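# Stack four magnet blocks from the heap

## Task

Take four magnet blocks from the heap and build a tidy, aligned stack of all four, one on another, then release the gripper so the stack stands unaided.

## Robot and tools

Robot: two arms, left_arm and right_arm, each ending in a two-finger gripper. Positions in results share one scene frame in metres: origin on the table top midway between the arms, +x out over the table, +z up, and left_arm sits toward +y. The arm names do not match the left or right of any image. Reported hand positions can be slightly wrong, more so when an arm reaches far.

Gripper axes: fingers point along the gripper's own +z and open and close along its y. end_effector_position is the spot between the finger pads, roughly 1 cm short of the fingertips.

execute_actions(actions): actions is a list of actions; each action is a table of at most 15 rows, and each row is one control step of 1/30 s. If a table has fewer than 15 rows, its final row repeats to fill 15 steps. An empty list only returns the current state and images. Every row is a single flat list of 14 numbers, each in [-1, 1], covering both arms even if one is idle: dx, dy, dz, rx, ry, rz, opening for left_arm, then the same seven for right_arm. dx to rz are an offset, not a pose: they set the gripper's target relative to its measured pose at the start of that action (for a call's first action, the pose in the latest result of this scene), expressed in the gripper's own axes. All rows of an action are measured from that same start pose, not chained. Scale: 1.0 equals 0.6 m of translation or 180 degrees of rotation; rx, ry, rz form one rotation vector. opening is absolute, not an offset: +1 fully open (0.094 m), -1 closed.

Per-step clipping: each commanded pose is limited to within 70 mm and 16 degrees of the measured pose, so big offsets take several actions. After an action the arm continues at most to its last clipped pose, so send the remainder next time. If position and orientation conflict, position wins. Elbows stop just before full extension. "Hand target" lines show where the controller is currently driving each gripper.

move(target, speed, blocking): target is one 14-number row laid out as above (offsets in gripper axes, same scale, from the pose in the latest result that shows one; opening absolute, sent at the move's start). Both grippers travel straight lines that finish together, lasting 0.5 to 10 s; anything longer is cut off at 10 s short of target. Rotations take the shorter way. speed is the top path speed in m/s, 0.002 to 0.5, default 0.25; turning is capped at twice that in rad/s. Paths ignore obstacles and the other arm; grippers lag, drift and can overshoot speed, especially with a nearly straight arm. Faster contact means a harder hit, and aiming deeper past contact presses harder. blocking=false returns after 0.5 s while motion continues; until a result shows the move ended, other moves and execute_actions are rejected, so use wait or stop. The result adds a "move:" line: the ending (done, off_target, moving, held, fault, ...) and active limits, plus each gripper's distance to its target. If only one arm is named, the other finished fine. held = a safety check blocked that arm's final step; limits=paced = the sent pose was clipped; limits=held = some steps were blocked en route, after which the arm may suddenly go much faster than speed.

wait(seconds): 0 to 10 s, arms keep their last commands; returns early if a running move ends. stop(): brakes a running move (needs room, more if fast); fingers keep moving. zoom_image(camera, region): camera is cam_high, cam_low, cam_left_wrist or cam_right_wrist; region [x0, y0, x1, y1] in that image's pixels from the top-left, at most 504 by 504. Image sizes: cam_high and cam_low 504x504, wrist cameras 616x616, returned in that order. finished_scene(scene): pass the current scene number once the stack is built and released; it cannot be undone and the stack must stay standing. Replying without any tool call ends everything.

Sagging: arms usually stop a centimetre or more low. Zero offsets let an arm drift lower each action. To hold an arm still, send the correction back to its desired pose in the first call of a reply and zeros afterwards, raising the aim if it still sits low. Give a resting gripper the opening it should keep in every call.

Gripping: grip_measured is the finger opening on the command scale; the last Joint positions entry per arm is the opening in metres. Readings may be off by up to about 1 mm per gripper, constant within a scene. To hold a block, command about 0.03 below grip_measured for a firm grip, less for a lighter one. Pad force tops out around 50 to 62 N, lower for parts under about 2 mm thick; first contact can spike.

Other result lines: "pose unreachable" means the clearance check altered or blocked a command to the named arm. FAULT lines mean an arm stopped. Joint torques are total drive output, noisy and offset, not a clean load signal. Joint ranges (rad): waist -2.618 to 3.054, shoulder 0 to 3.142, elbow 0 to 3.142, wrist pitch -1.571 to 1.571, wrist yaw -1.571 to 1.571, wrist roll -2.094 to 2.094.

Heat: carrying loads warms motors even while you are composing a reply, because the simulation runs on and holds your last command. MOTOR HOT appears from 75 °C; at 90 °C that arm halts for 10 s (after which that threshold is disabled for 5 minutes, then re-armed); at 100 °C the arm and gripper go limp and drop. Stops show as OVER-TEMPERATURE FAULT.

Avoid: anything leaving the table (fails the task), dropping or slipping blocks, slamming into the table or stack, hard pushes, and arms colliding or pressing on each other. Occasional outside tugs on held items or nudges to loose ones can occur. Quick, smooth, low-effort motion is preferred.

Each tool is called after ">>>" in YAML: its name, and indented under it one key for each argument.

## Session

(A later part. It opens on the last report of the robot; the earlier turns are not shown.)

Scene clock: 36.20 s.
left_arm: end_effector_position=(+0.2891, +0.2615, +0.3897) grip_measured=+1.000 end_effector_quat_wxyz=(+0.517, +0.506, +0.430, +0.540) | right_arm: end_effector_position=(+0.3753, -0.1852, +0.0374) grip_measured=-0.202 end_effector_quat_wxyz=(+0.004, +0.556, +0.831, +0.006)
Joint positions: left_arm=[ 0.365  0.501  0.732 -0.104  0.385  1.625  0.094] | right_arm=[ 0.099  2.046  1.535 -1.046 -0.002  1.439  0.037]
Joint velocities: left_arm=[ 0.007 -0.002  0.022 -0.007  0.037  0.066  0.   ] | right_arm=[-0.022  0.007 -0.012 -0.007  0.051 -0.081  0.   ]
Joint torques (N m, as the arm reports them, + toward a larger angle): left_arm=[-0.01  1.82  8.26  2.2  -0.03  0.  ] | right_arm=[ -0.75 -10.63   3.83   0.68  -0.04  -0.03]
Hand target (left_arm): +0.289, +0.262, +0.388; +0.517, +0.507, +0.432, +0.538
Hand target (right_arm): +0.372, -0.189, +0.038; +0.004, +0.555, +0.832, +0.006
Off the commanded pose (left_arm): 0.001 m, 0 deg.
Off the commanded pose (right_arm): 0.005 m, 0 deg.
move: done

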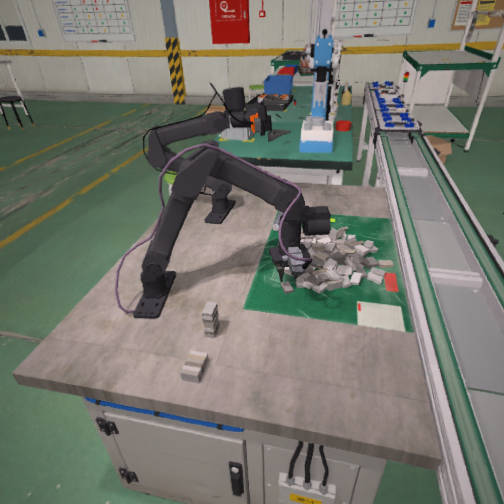

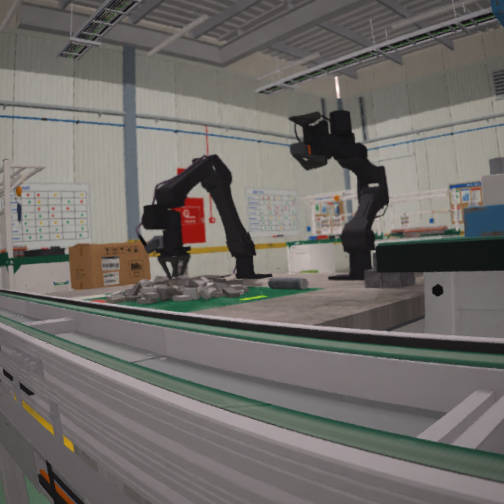

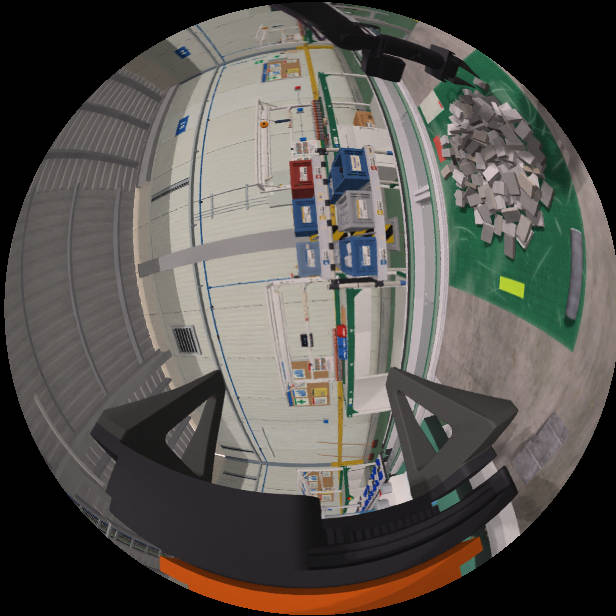

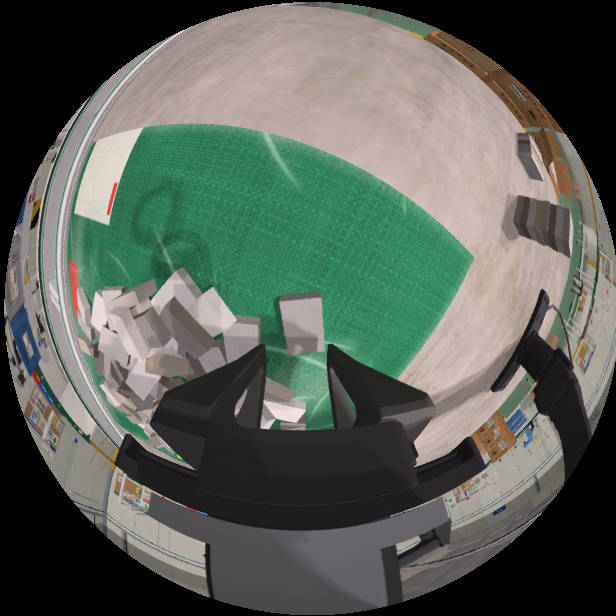

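>>> move:
  target: [0,0,0,0,0,0,1,-0.024,-0.012,0.05,0,0,-0.035,-0.2]
  speed: 0.06

>>> zoom_image:
  camera: "cam_right_wrist"
  region: [200, 240, 400, 440]

Scene clock: 39.63 s.
left_arm: end_effector_position=(+0.2889, +0.2614, +0.3911) grip_measured=+1.000 end_effector_quat_wxyz=(+0.518, +0.505, +0.428, +0.541) | right_arm: end_effector_position=(+0.3810, -0.1959, +0.0202) grip_measured=-0.202 end_effector_quat_wxyz=(+0.017, +0.511, +0.859, +0.017)
Joint positions: left_arm=[ 0.365  0.501  0.732 -0.098  0.385  1.625  0.094] | right_arm=[ 0.069  2.046  1.462 -0.939 -0.002  1.301  0.037]
Joint velocities: left_arm=[ 0.012  0.017 -0.002  0.081 -0.037  0.022  0.   ] | right_arm=[ 0.002 -0.012 -0.002  0.022 -0.022 -0.051  0.   ]
Joint torques (N m, as the arm reports them, + toward a larger angle): left_arm=[ 0.    1.82  8.24  2.2  -0.03 -0.01] | right_arm=[-0.81 -7.95  3.83  0.76 -0.03 -0.07]
Hand target (left_arm): +0.289, +0.261, +0.390; +0.517, +0.506, +0.430, +0.540
Hand target (right_arm): +0.374, -0.201, +0.008; +0.004, +0.510, +0.860, +0.005
Off the commanded pose (left_arm): 0.001 m, 0 deg.
Off the commanded pose (right_arm): 0.015 m, 2 deg.
move: off_target (right_arm)

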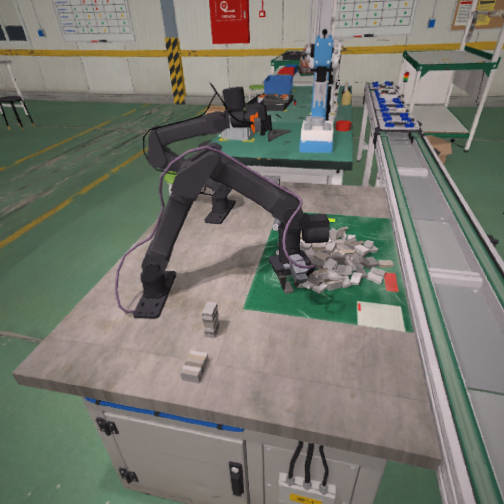

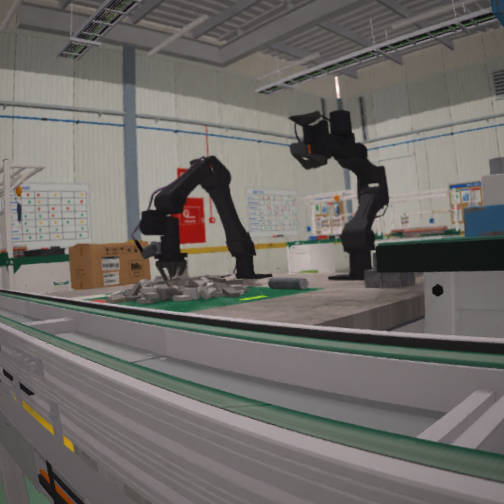

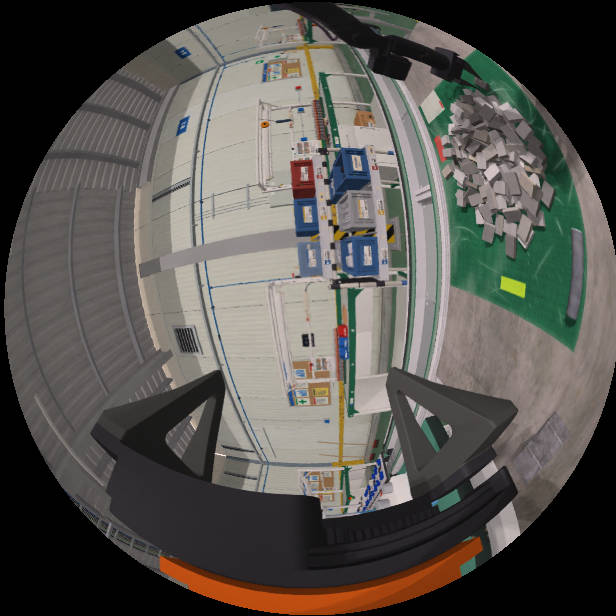

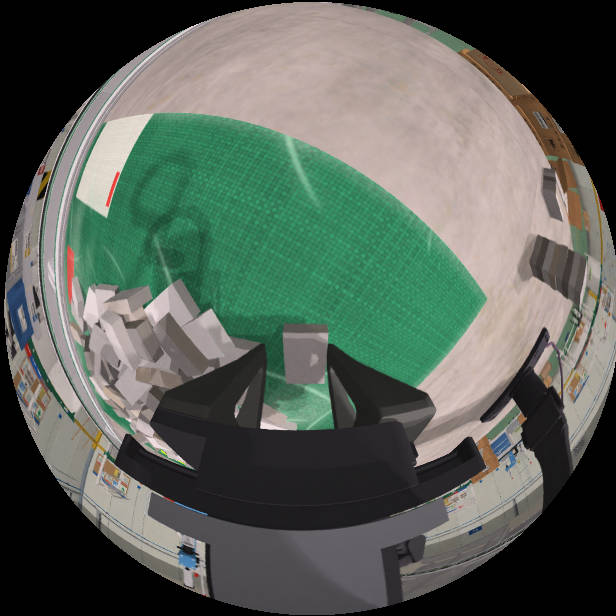

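Region (200, 240, 400, 440) of cam_right_wrist's 616x616 image, scaled by 2.520, with more detail than that image has.

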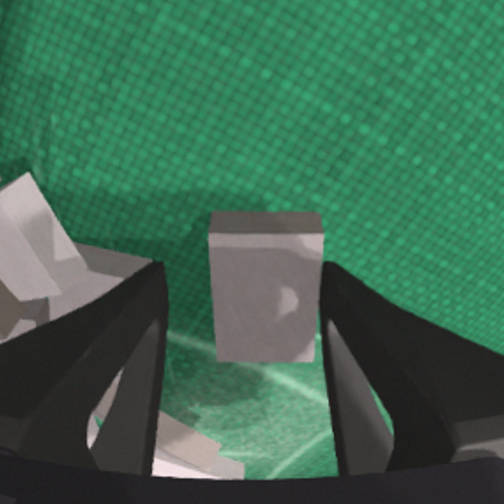

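>>> execute_actions:
  actions:
    - [[0,0,0,0,0,0,1,0,-0.012,0.005,0,0,0,-0.2],[0,0,0,0,0,0,1,0,-0.016,0.01,0,0,0,-0.2],[0,0,0,0,0,0,1,0,-0.02,0.015,0,0,0,-0.2],[0,0,0,0,0,0,1,0,-0.02,0.02,0,0,0,-0.2],[0,0,0,0,0,0,1,0,-0.02,0.024,0,0.01,0,-0.2]]

>>> zoom_image:
  camera: "cam_right_wrist"
  region: [200, 240, 400, 440]

Scene clock: 41.07 s.
left_arm: end_effector_position=(+0.2887, +0.2614, +0.3923) grip_measured=+1.000 end_effector_quat_wxyz=(+0.519, +0.504, +0.427, +0.543) | right_arm: end_effector_position=(+0.3774, -0.1983, +0.0130) grip_measured=-0.202 end_effector_quat_wxyz=(+0.012, +0.511, +0.859, +0.026)
Joint positions: left_arm=[ 0.365  0.501  0.732 -0.093  0.385  1.625  0.094] | right_arm=[ 0.055  2.037  1.417 -0.898 -0.023  1.289  0.037]
Joint velocities: left_arm=[ 0.007 -0.007 -0.002  0.007 -0.007  0.051  0.   ] | right_arm=[ 0.002 -0.002 -0.022  0.007 -0.007 -0.007 -0.   ]
Joint torques (N m, as the arm reports them, + toward a larger angle): left_arm=[-0.02  1.81  8.24  2.21 -0.03  0.  ] | right_arm=[-0.82 -9.31  3.06  0.89 -0.13 -0.12]
Hand target (left_arm): +0.289, +0.261, +0.391; +0.518, +0.505, +0.428, +0.541
Hand target (right_arm): +0.371, -0.202, +0.005; +0.003, +0.510, +0.860, +0.025
Off the commanded pose (left_arm): 0.001 m, 0 deg.
Off the commanded pose (right_arm): 0.010 m, 1 deg.

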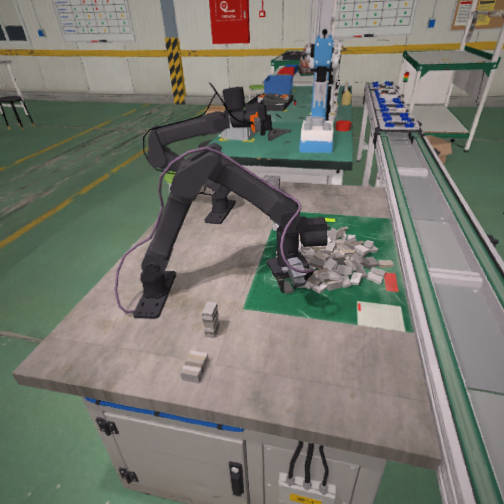

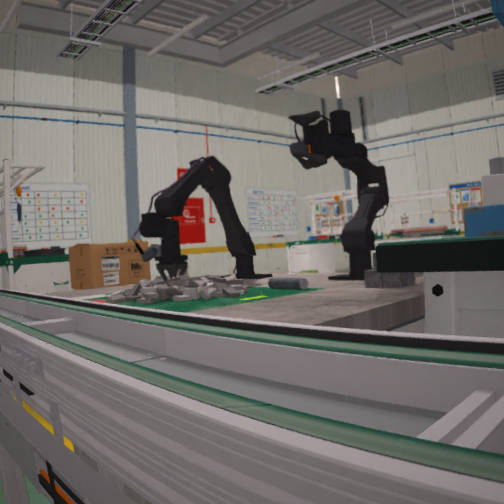

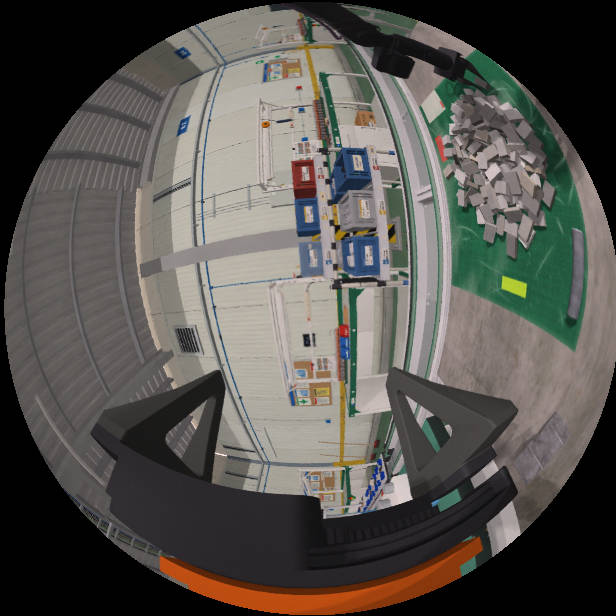

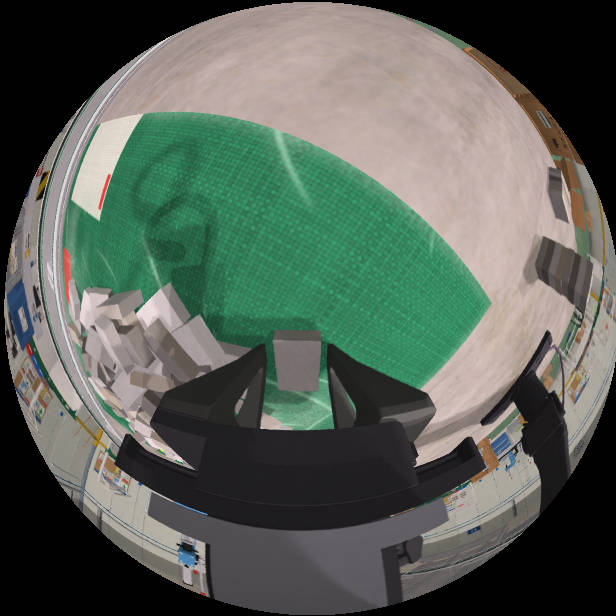

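Region (200, 240, 400, 440) of cam_right_wrist's 616x616 image, scaled by 2.520, with more detail than that image has.

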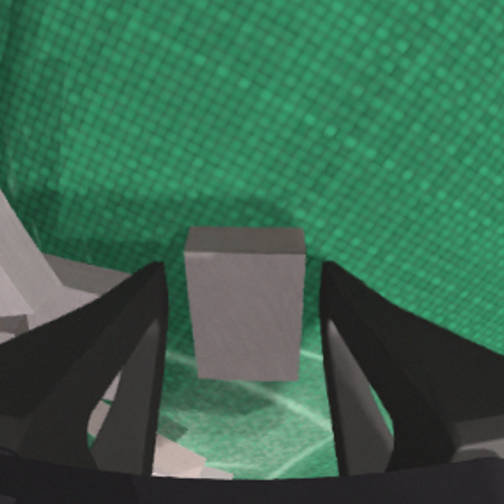

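>>> execute_actions:
  actions:
    - [[0,0,0,0,0,0,1,0,0,0,0,0,0,-0.26],[0,0,0,0,0,0,1,0,0,0,0,0,0,-0.3],[0,0,0,0,0,0,1,0,0,0,0,0,0,-0.34],[0,0,0,0,0,0,1,0,0,0,0,0,0,-0.38],[0,0,0,0,0,0,1,0,0,0,0,0,0,-0.41],[0,0,0,0,0,0,1,0,0,0,0,0,0,-0.43],[0,0,0,0,0,0,1,0,0,0,0,0,0,-0.45],[0,0,0,0,0,0,1,0,0,0,0,0,0,-0.47]]

>>> move:
  target: [0,0,0,0,0,0,1,-0.085,-0.06,-0.004,0,0,0,-0.47]
  speed: 0.08

Scene clock: 43.67 s.
left_arm: end_effector_position=(+0.2886, +0.2613, +0.3936) grip_measured=+1.000 end_effector_quat_wxyz=(+0.519, +0.503, +0.425, +0.545) | right_arm: end_effector_position=(+0.3773, -0.1983, +0.0130) grip_measured=-0.459 end_effector_quat_wxyz=(+0.011, +0.511, +0.859, +0.026)
Joint positions: left_arm=[ 0.365  0.501  0.732 -0.087  0.385  1.625  0.094] | right_arm=[ 0.055  2.037  1.417 -0.899 -0.023  1.288  0.025]
Joint velocities: left_arm=[-0.002 -0.012 -0.007 -0.037  0.037 -0.037  0.   ] | right_arm=[-0.012 -0.012  0.007  0.007 -0.037 -0.051 -0.   ]
Joint torques (N m, as the arm reports them, + toward a larger angle): left_arm=[-0.02  1.82  8.24  2.19 -0.04  0.  ] | right_arm=[ 0.03 -9.13  5.35  0.69 -0.05  0.05]
Hand target (left_arm): +0.289, +0.261, +0.392; +0.519, +0.504, +0.427, +0.543
Hand target (right_arm): +0.377, -0.198, +0.013; +0.012, +0.511, +0.859, +0.026
Off the commanded pose (left_arm): 0.001 m, 0 deg.
Off the commanded pose (right_arm): 0.000 m, 0 deg.

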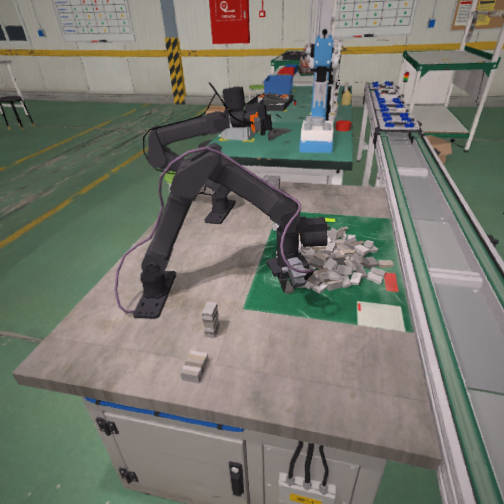

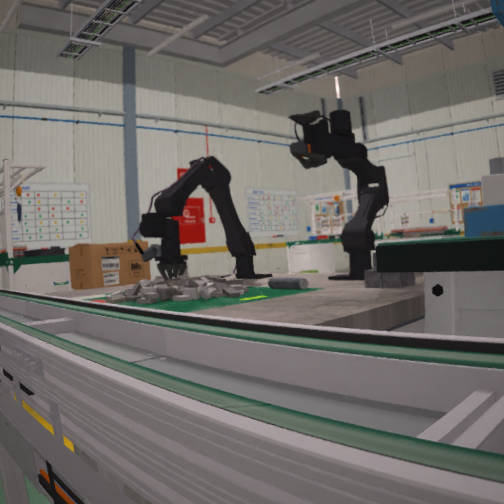

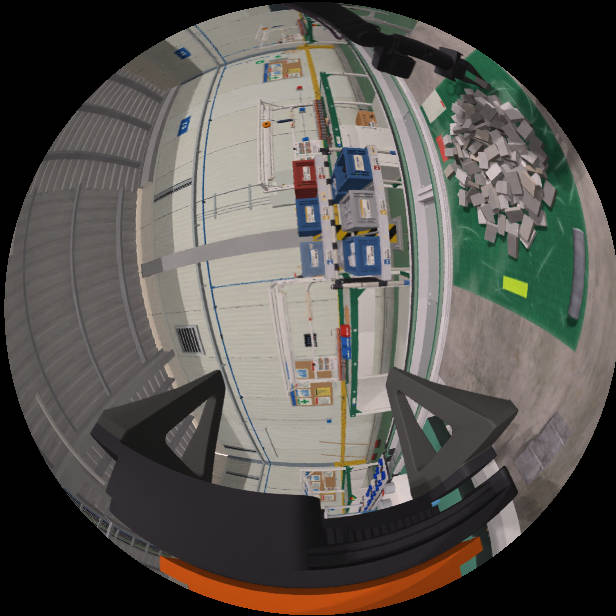

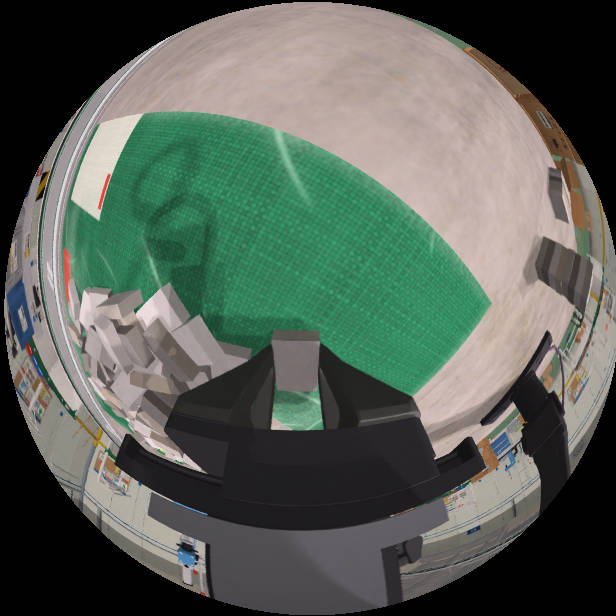

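Scene clock: 44.87 s.
left_arm: end_effector_position=(+0.2884, +0.2613, +0.3948) grip_measured=+1.000 end_effector_quat_wxyz=(+0.520, +0.502, +0.423, +0.546) | right_arm: end_effector_position=(+0.3751, -0.2580, +0.0126) grip_measured=-0.459 end_effector_quat_wxyz=(+0.011, +0.513, +0.858, +0.025)
Joint positions: left_arm=[ 0.365  0.501  0.732 -0.082  0.385  1.625  0.094] | right_arm=[-0.102  2.003  1.366 -0.886 -0.029  1.136  0.025]
Joint velocities: left_arm=[-0.007 -0.022 -0.022  0.022  0.066  0.037  0.   ] | right_arm=[-0.007 -0.002 -0.002 -0.066 -0.007 -0.022 -0.   ]
Joint torques (N m, as the arm reports them, + toward a larger angle): left_arm=[-0.02  1.81  8.24  2.19 -0.04  0.  ] | right_arm=[ -0.61 -10.28   3.46   0.77  -0.11  -0.06]
Hand target (left_arm): +0.289, +0.261, +0.394; +0.519, +0.503, +0.425, +0.545
Hand target (right_arm): +0.370, -0.260, +0.013; +0.011, +0.511, +0.859, +0.025
Off the commanded pose (left_arm): 0.001 m, 0 deg.
Off the commanded pose (right_arm): 0.006 m, 0 deg.
move: done

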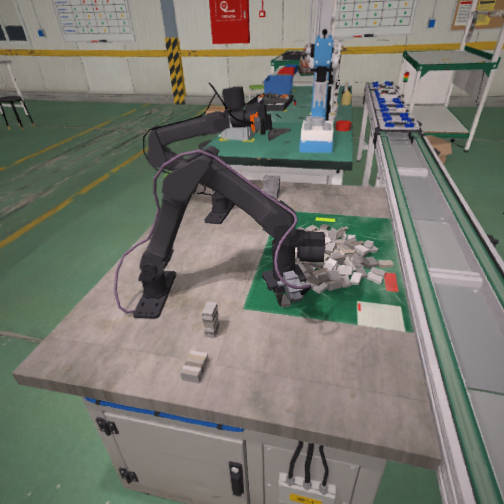

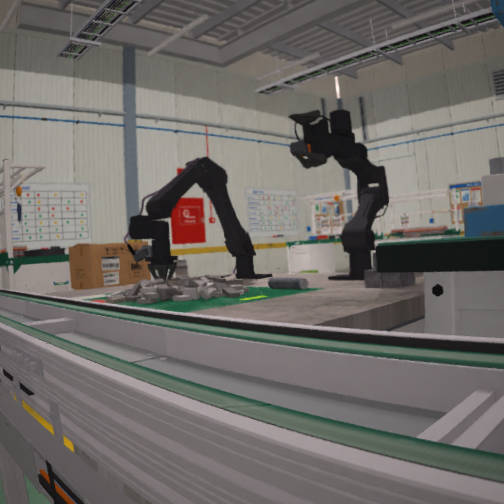

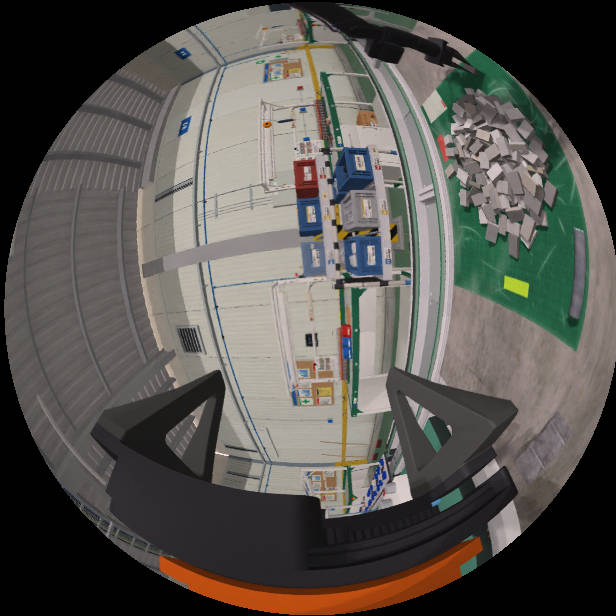

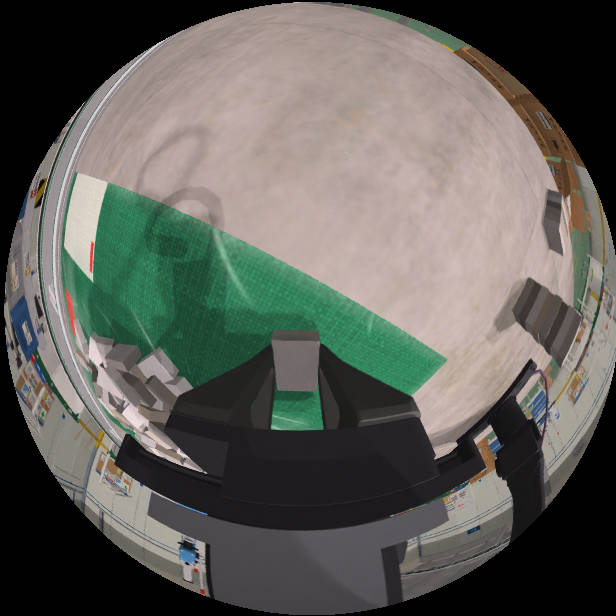

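>>> execute_actions:
  actions:
    - [[0,0,0,0,0,0,1,0,0,0,0,0,0,-0.44],[0,0,0,0,0,0,1,0,0,0,0,0,0,-0.4],[0,0,0,0,0,0,1,0,0,0,0,0,0,-0.34],[0,0,0,0,0,0,1,0,0,0,0,0,0,-0.28],[0,0,0,0,0,0,1,0,0,0,0,0,0,-0.22],[0,0,0,0,0,0,1,0,0,-0.005,0,0,0,-0.2],[0,0,0,0,0,0,1,0,0,-0.01,0,0,0,-0.2],[0,0,0,0,0,0,1,0,0,-0.016,0,0,0,-0.2],[0,0,0,0,0,0,1,0,0,-0.022,0,0,0,-0.2],[0,0,0,0,0,0,1,0,0,-0.028,0,0,0,-0.2],[0,0,0,0,0,0,1,0,0,-0.034,0,0,0,-0.2],[0,0,0,0,0,0,1,0,0,-0.04,0,0,0,-0.2]]

>>> move:
  target: [0,0,0,0,0,0,1,0.113,0.126,-0.025,0,-0.01,0.063,-0.2]
  speed: 0.25

>>> zoom_image:
  camera: "cam_right_wrist"
  region: [200, 240, 400, 440]

Scene clock: 48.73 s.
left_arm: end_effector_position=(+0.2882, +0.2612, +0.3961) grip_measured=+1.000 end_effector_quat_wxyz=(+0.520, +0.501, +0.421, +0.548) | right_arm: end_effector_position=(+0.3676, -0.2584, +0.0189) grip_measured=-0.202 end_effector_quat_wxyz=(+0.001, +0.513, +0.858, +0.018)
Joint positions: left_arm=[ 0.365  0.501  0.732 -0.076  0.385  1.625  0.094] | right_arm=[-0.102  1.989  1.373 -0.933 -0.029  1.134  0.037]
Joint velocities: left_arm=[-0.012 -0.002  0.012  0.037  0.051 -0.066  0.   ] | right_arm=[-0.017 -0.061  0.115 -0.154  0.022 -0.11  -0.001]
Joint torques (N m, as the arm reports them, + toward a larger angle): left_arm=[-0.01  1.82  8.24  2.21 -0.04  0.  ] | right_arm=[ -0.14 -10.34   7.51   0.44  -0.04   0.04]
Hand target (left_arm): +0.288, +0.261, +0.395; +0.520, +0.502, +0.423, +0.546
Hand target (right_arm): +0.374, -0.259, +0.036; +0.012, +0.513, +0.858, +0.025
Off the commanded pose (left_arm): 0.001 m, 0 deg.
Off the commanded pose (right_arm): 0.019 m, 1 deg.

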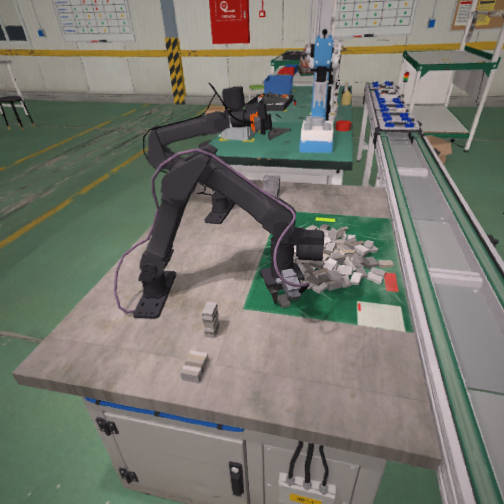

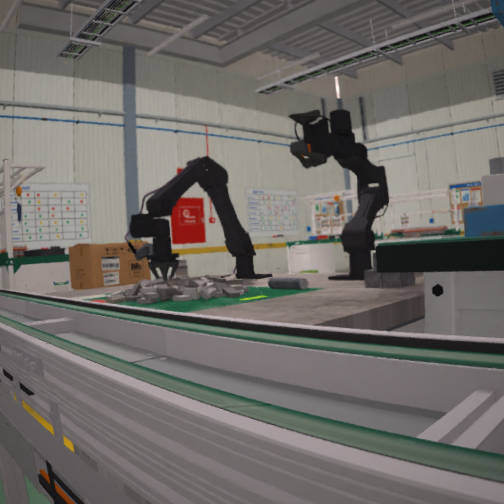

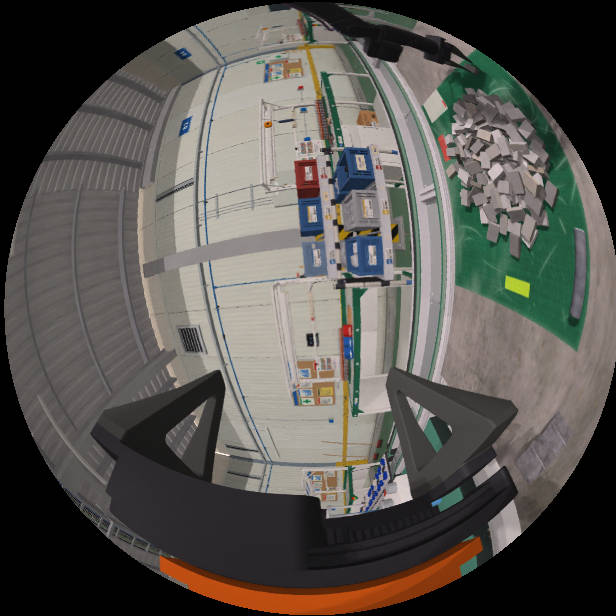

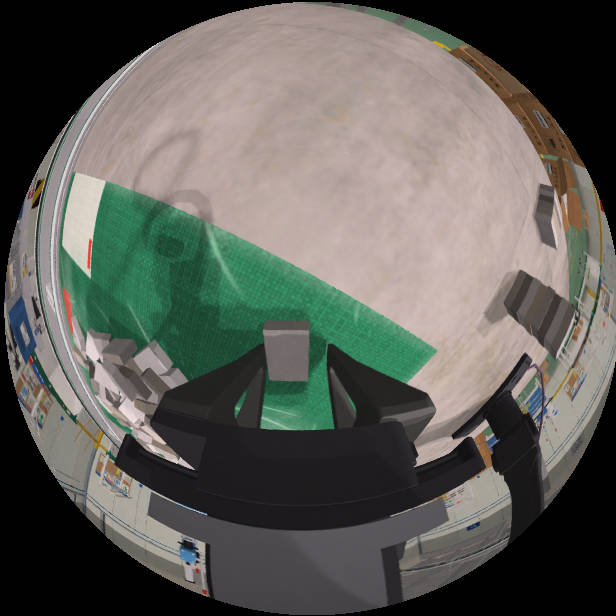

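Scene clock: 49.87 s.
left_arm: end_effector_position=(+0.2880, +0.2611, +0.3973) grip_measured=+1.000 end_effector_quat_wxyz=(+0.521, +0.500, +0.419, +0.550) | right_arm: end_effector_position=(+0.3974, -0.1589, +0.0362) grip_measured=-0.202 end_effector_quat_wxyz=(+0.008, +0.589, +0.808, +0.019)
Joint positions: left_arm=[ 0.365  0.501  0.732 -0.071  0.385  1.625  0.094] | right_arm=[ 0.143  2.132  1.661 -1.06  -0.01   1.561  0.037]
Joint velocities: left_arm=[-0.007  0.012  0.012  0.022 -0.051 -0.022  0.   ] | right_arm=[-0.002  0.012  0.007 -0.081 -0.037 -0.007 -0.001]
Joint torques (N m, as the arm reports them, + toward a larger angle): left_arm=[-0.02  1.83  8.23  2.19 -0.04  0.  ] | right_arm=[-0.57 -8.93  7.62  0.44  0.16  0.1 ]
Hand target (left_arm): +0.288, +0.261, +0.396; +0.520, +0.501, +0.421, +0.548
Hand target (right_arm): +0.402, -0.163, +0.038; +0.013, +0.595, +0.803, +0.012
Off the commanded pose (left_arm): 0.001 m, 0 deg.
Off the commanded pose (right_arm): 0.006 m, 2 deg.
move: done

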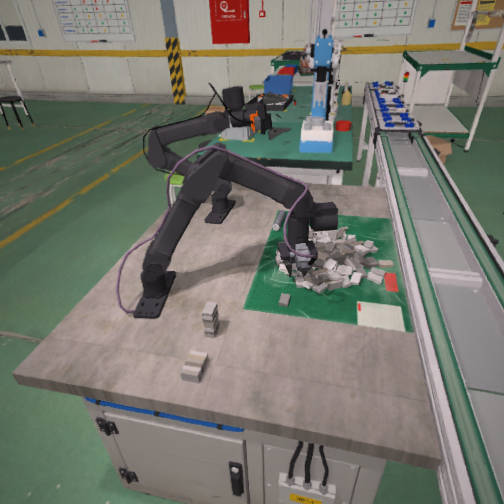

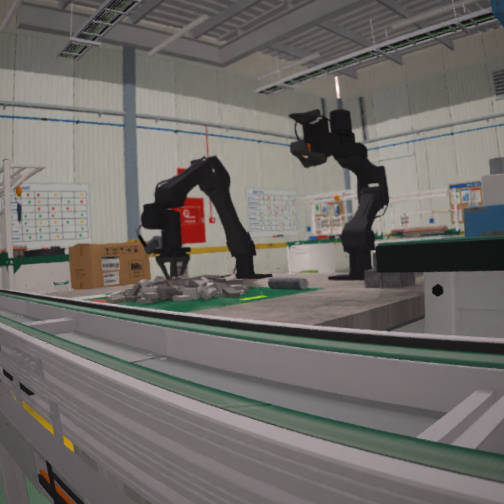

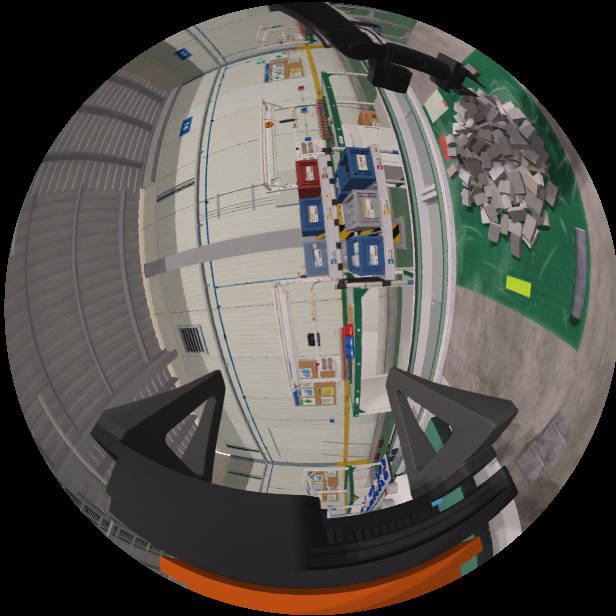

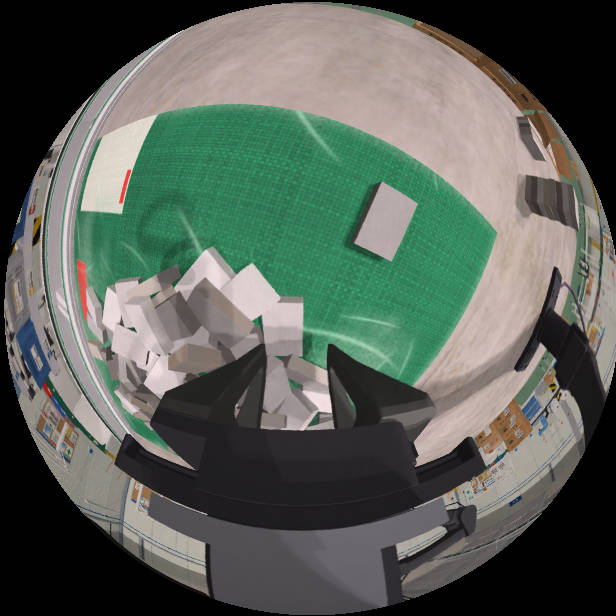

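Region (200, 240, 400, 440) of cam_right_wrist's 616x616 image, scaled by 2.520, with more detail than that image has.

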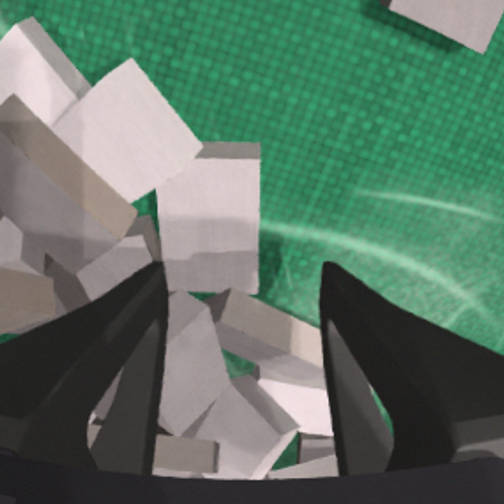

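>>> move:
  target: [0,0,0,0,0,0,1,-0.065,0.045,-0.03,0,0,-0.733,-0.2]
  speed: 0.5

>>> zoom_image:
  camera: "cam_right_wrist"
  region: [200, 240, 400, 440]

Scene clock: 56.90 s.
left_arm: end_effector_position=(+0.2878, +0.2611, +0.3986) grip_measured=+1.000 end_effector_quat_wxyz=(+0.522, +0.499, +0.417, +0.551) | right_arm: end_effector_position=(+0.4305, -0.1855, +0.0531) grip_measured=-0.202 end_effector_quat_wxyz=(+0.020, -0.498, +0.867, -0.002)
Joint positions: left_arm=[ 0.365  0.501  0.732 -0.065  0.385  1.625  0.094] | right_arm=[ 0.064  2.222  1.874 -1.182 -0.009 -0.819  0.037]
Joint velocities: left_arm=[-0.002  0.007  0.007 -0.022 -0.022 -0.037  0.   ] | right_arm=[ 0.002 -0.007 -0.012  0.007  0.051 -0.022 -0.   ]
Joint torques (N m, as the arm reports them, + toward a larger angle): left_arm=[-0.02  1.83  8.23  2.18 -0.04  0.  ] | right_arm=[-0.9  -9.59  7.81  0.48 -0.09 -0.04]
Hand target (left_arm): +0.288, +0.261, +0.397; +0.521, +0.500, +0.419, +0.550
Hand target (right_arm): +0.435, -0.188, +0.054; +0.021, -0.499, +0.867, +0.000
Off the commanded pose (left_arm): 0.001 m, 0 deg.
Off the commanded pose (right_arm): 0.005 m, 0 deg.
move: done

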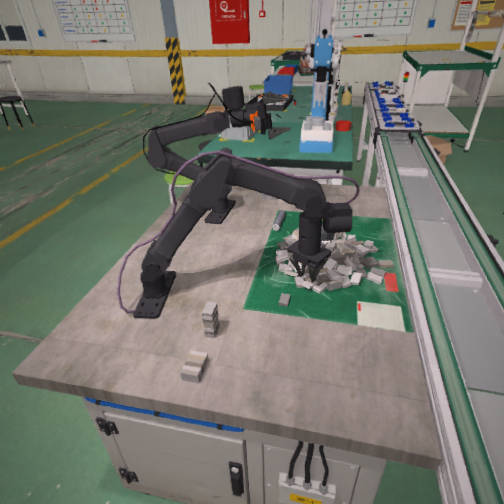

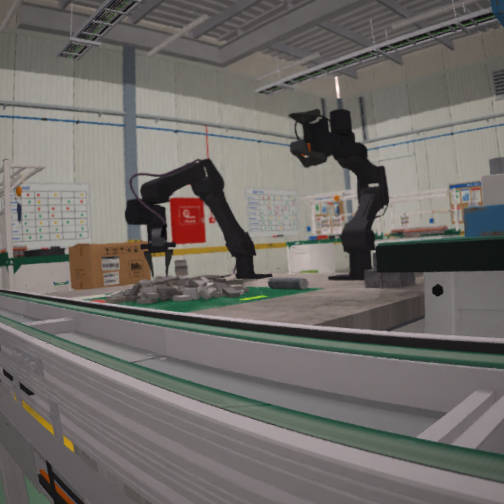

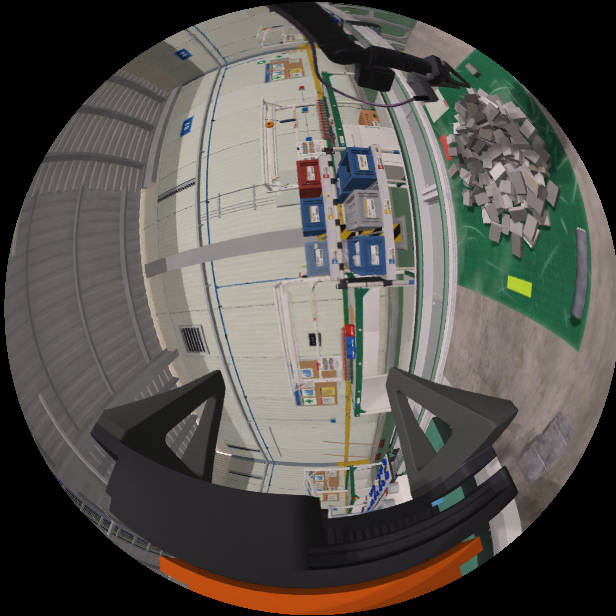

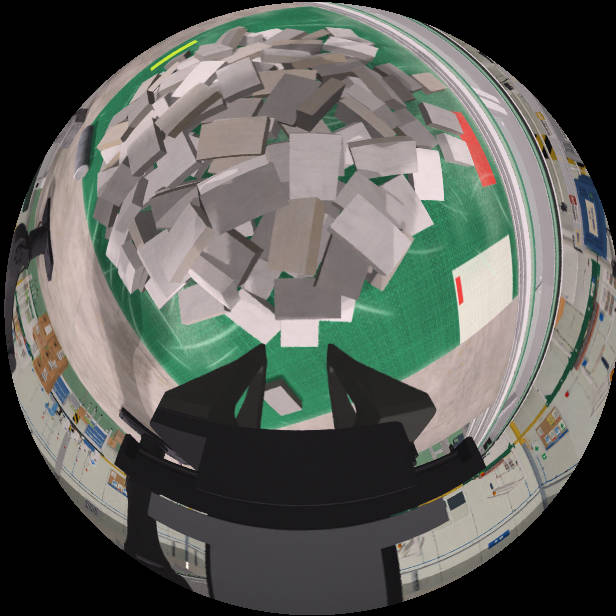

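Region (200, 240, 400, 440) of cam_right_wrist's 616x616 image, scaled by 2.520, with more detail than that image has.

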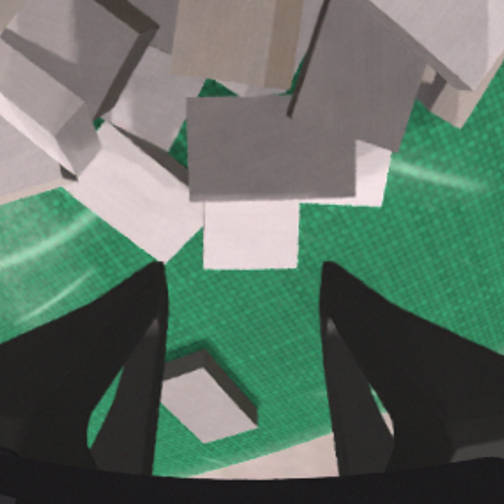

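>>> move:
  target: [0,0,0,0,0,0,1,0.014,0.003,0.055,0,0,0,-0.2]
  speed: 0.08

>>> zoom_image:
  camera: "cam_right_wrist"
  region: [200, 240, 400, 440]

Scene clock: 59.73 s.
left_arm: end_effector_position=(+0.2876, +0.2610, +0.3998) grip_measured=+1.000 end_effector_quat_wxyz=(+0.522, +0.499, +0.416, +0.553) | right_arm: end_effector_position=(+0.4292, -0.1863, +0.0257) grip_measured=-0.202 end_effector_quat_wxyz=(+0.026, -0.498, +0.867, -0.004)
Joint positions: left_arm=[ 0.365  0.501  0.732 -0.06   0.385  1.625  0.094] | right_arm=[ 0.063  2.222  1.763 -1.059 -0.008 -0.821  0.037]
Joint velocities: left_arm=[-0.012  0.007  0.002  0.051 -0.051  0.051  0.   ] | right_arm=[ 0.002  0.002 -0.022 -0.007 -0.066  0.066  0.001]
Joint torques (N m, as the arm reports them, + toward a larger angle): left_arm=[-0.02  1.83  8.22  2.18 -0.04  0.  ] | right_arm=[ -0.89 -10.7    4.02   0.83  -0.03  -0.1 ]
Hand target (left_arm): +0.288, +0.261, +0.399; +0.522, +0.500, +0.418, +0.551
Hand target (right_arm): +0.426, -0.191, +0.020; +0.020, -0.498, +0.867, -0.002
Off the commanded pose (left_arm): 0.001 m, 0 deg.
Off the commanded pose (right_arm): 0.008 m, 1 deg.
move: done

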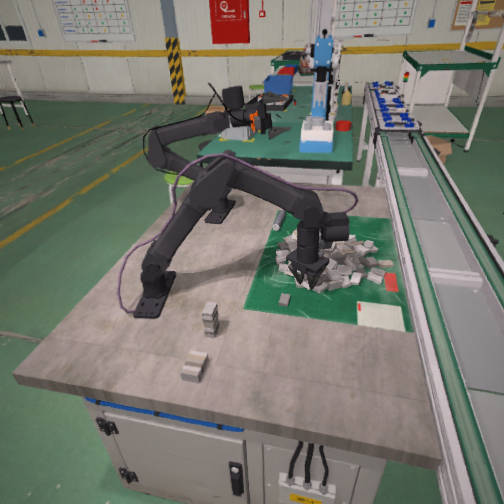

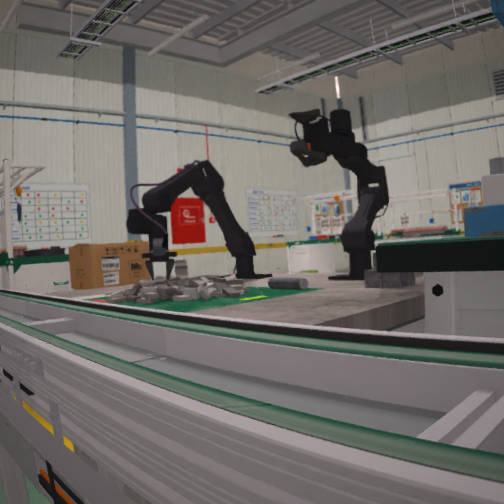

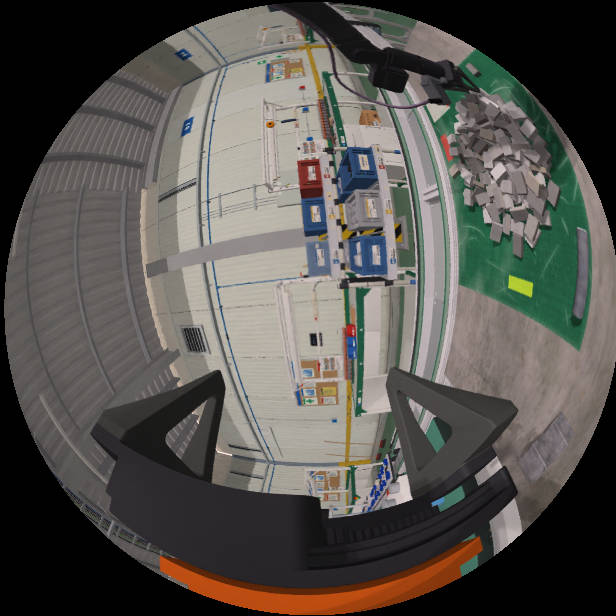

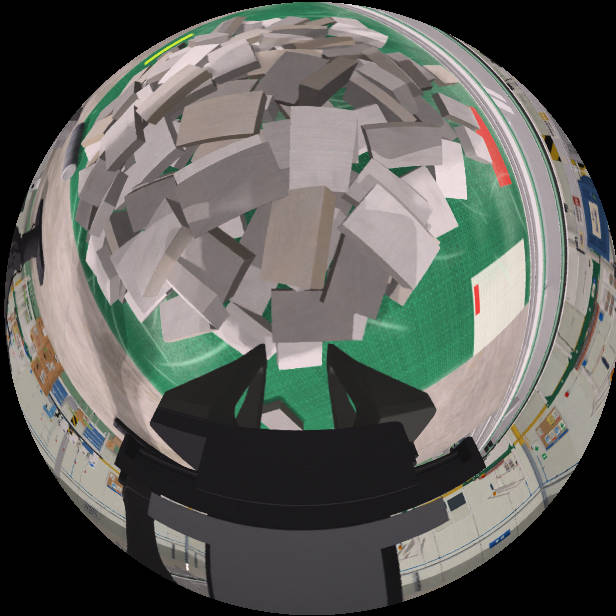

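Region (200, 240, 400, 440) of cam_right_wrist's 616x616 image, scaled by 2.520, with more detail than that image has.

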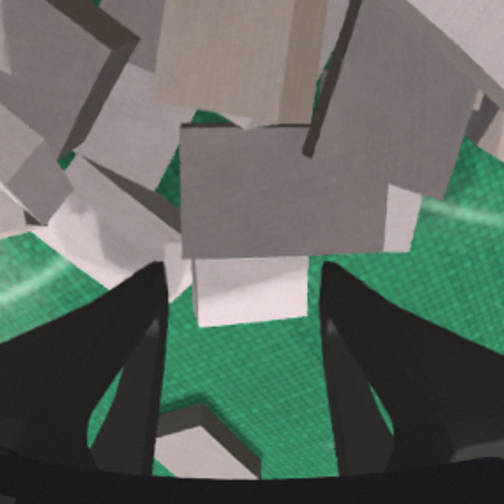

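>>> execute_actions:
  actions:
    - [[0,0,0,0,0,0,1,0.008,0,0,0,0,0,-0.2],[0,0,0,0,0,0,1,0.014,0,0,0,0,0,-0.2],[0,0,0,0,0,0,1,0.02,0,0,0,0,0,-0.2],[0,0,0,0,0,0,1,0.022,0,0,0,0,0,-0.2]]

>>> zoom_image:
  camera: "cam_right_wrist"
  region: [200, 240, 400, 440]

Scene clock: 61.63 s.
left_arm: end_effector_position=(+0.2874, +0.2609, +0.4010) grip_measured=+1.000 end_effector_quat_wxyz=(+0.523, +0.498, +0.414, +0.555) | right_arm: end_effector_position=(+0.4252, -0.1941, +0.0237) grip_measured=-0.202 end_effector_quat_wxyz=(+0.024, -0.497, +0.867, -0.003)
Joint positions: left_arm=[ 0.365  0.501  0.732 -0.055  0.385  1.625  0.094] | right_arm=[ 0.047  2.206  1.729 -1.046 -0.008 -0.834  0.037]
Joint velocities: left_arm=[-0.012 -0.007 -0.007  0.007  0.051 -0.022  0.   ] | right_arm=[ 0.027 -0.002  0.002 -0.066  0.007  0.007  0.   ]
Joint torques (N m, as the arm reports them, + toward a larger angle): left_arm=[-0.01  1.84  8.22  2.23 -0.04 -0.01] | right_arm=[ -0.63 -11.87   3.82   0.8   -0.04  -0.1 ]
Hand target (left_arm): +0.288, +0.261, +0.400; +0.522, +0.499, +0.416, +0.553
Hand target (right_arm): +0.423, -0.198, +0.025; +0.026, -0.498, +0.867, -0.004
Off the commanded pose (left_arm): 0.001 m, 0 deg.
Off the commanded pose (right_arm): 0.005 m, 0 deg.

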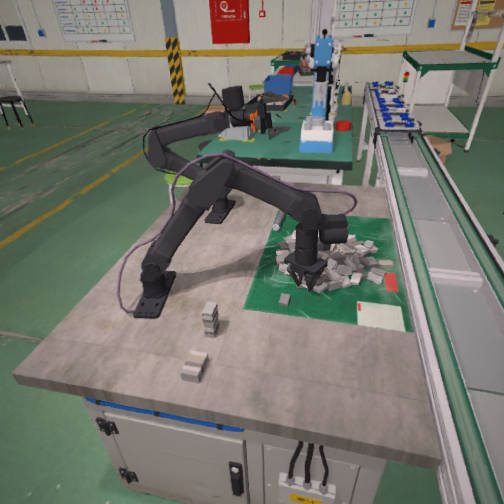

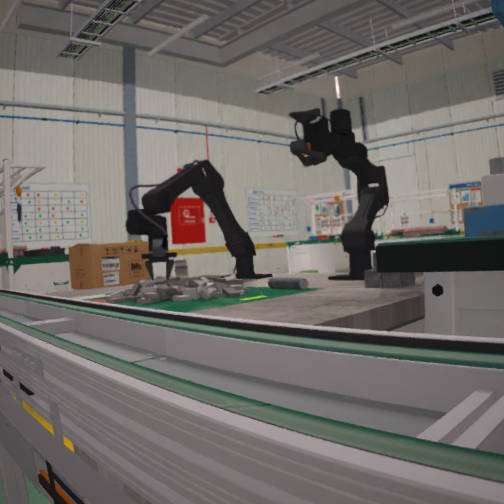

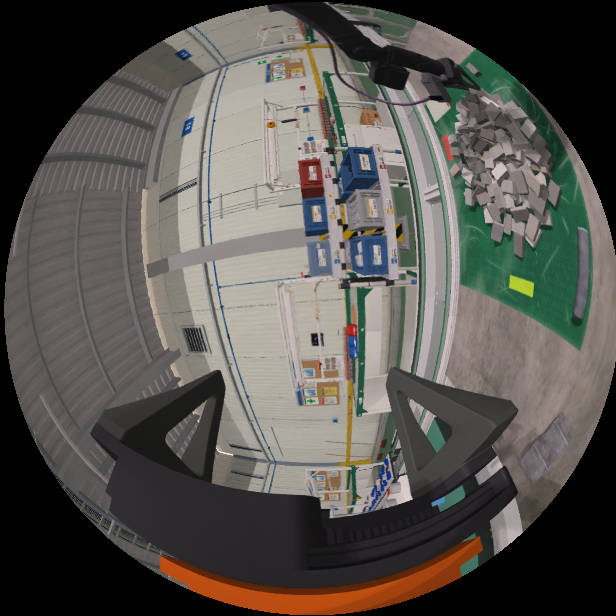

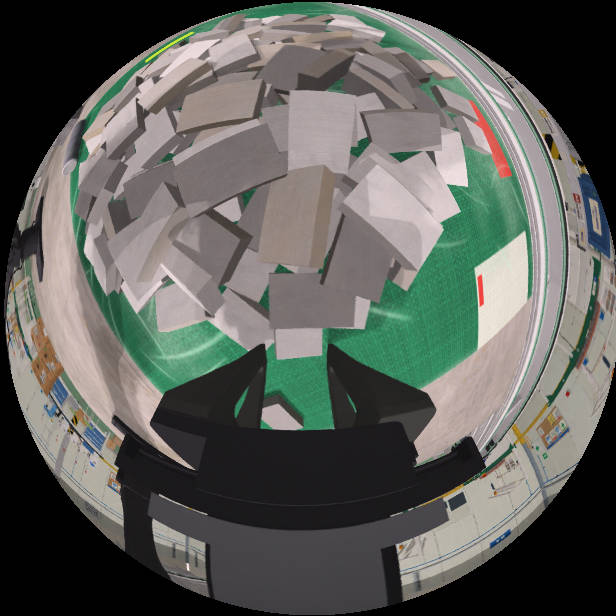

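Region (200, 240, 400, 440) of cam_right_wrist's 616x616 image, scaled by 2.520, with more detail than that image has.

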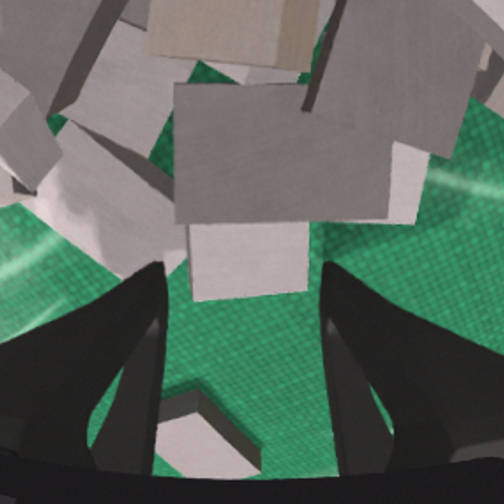

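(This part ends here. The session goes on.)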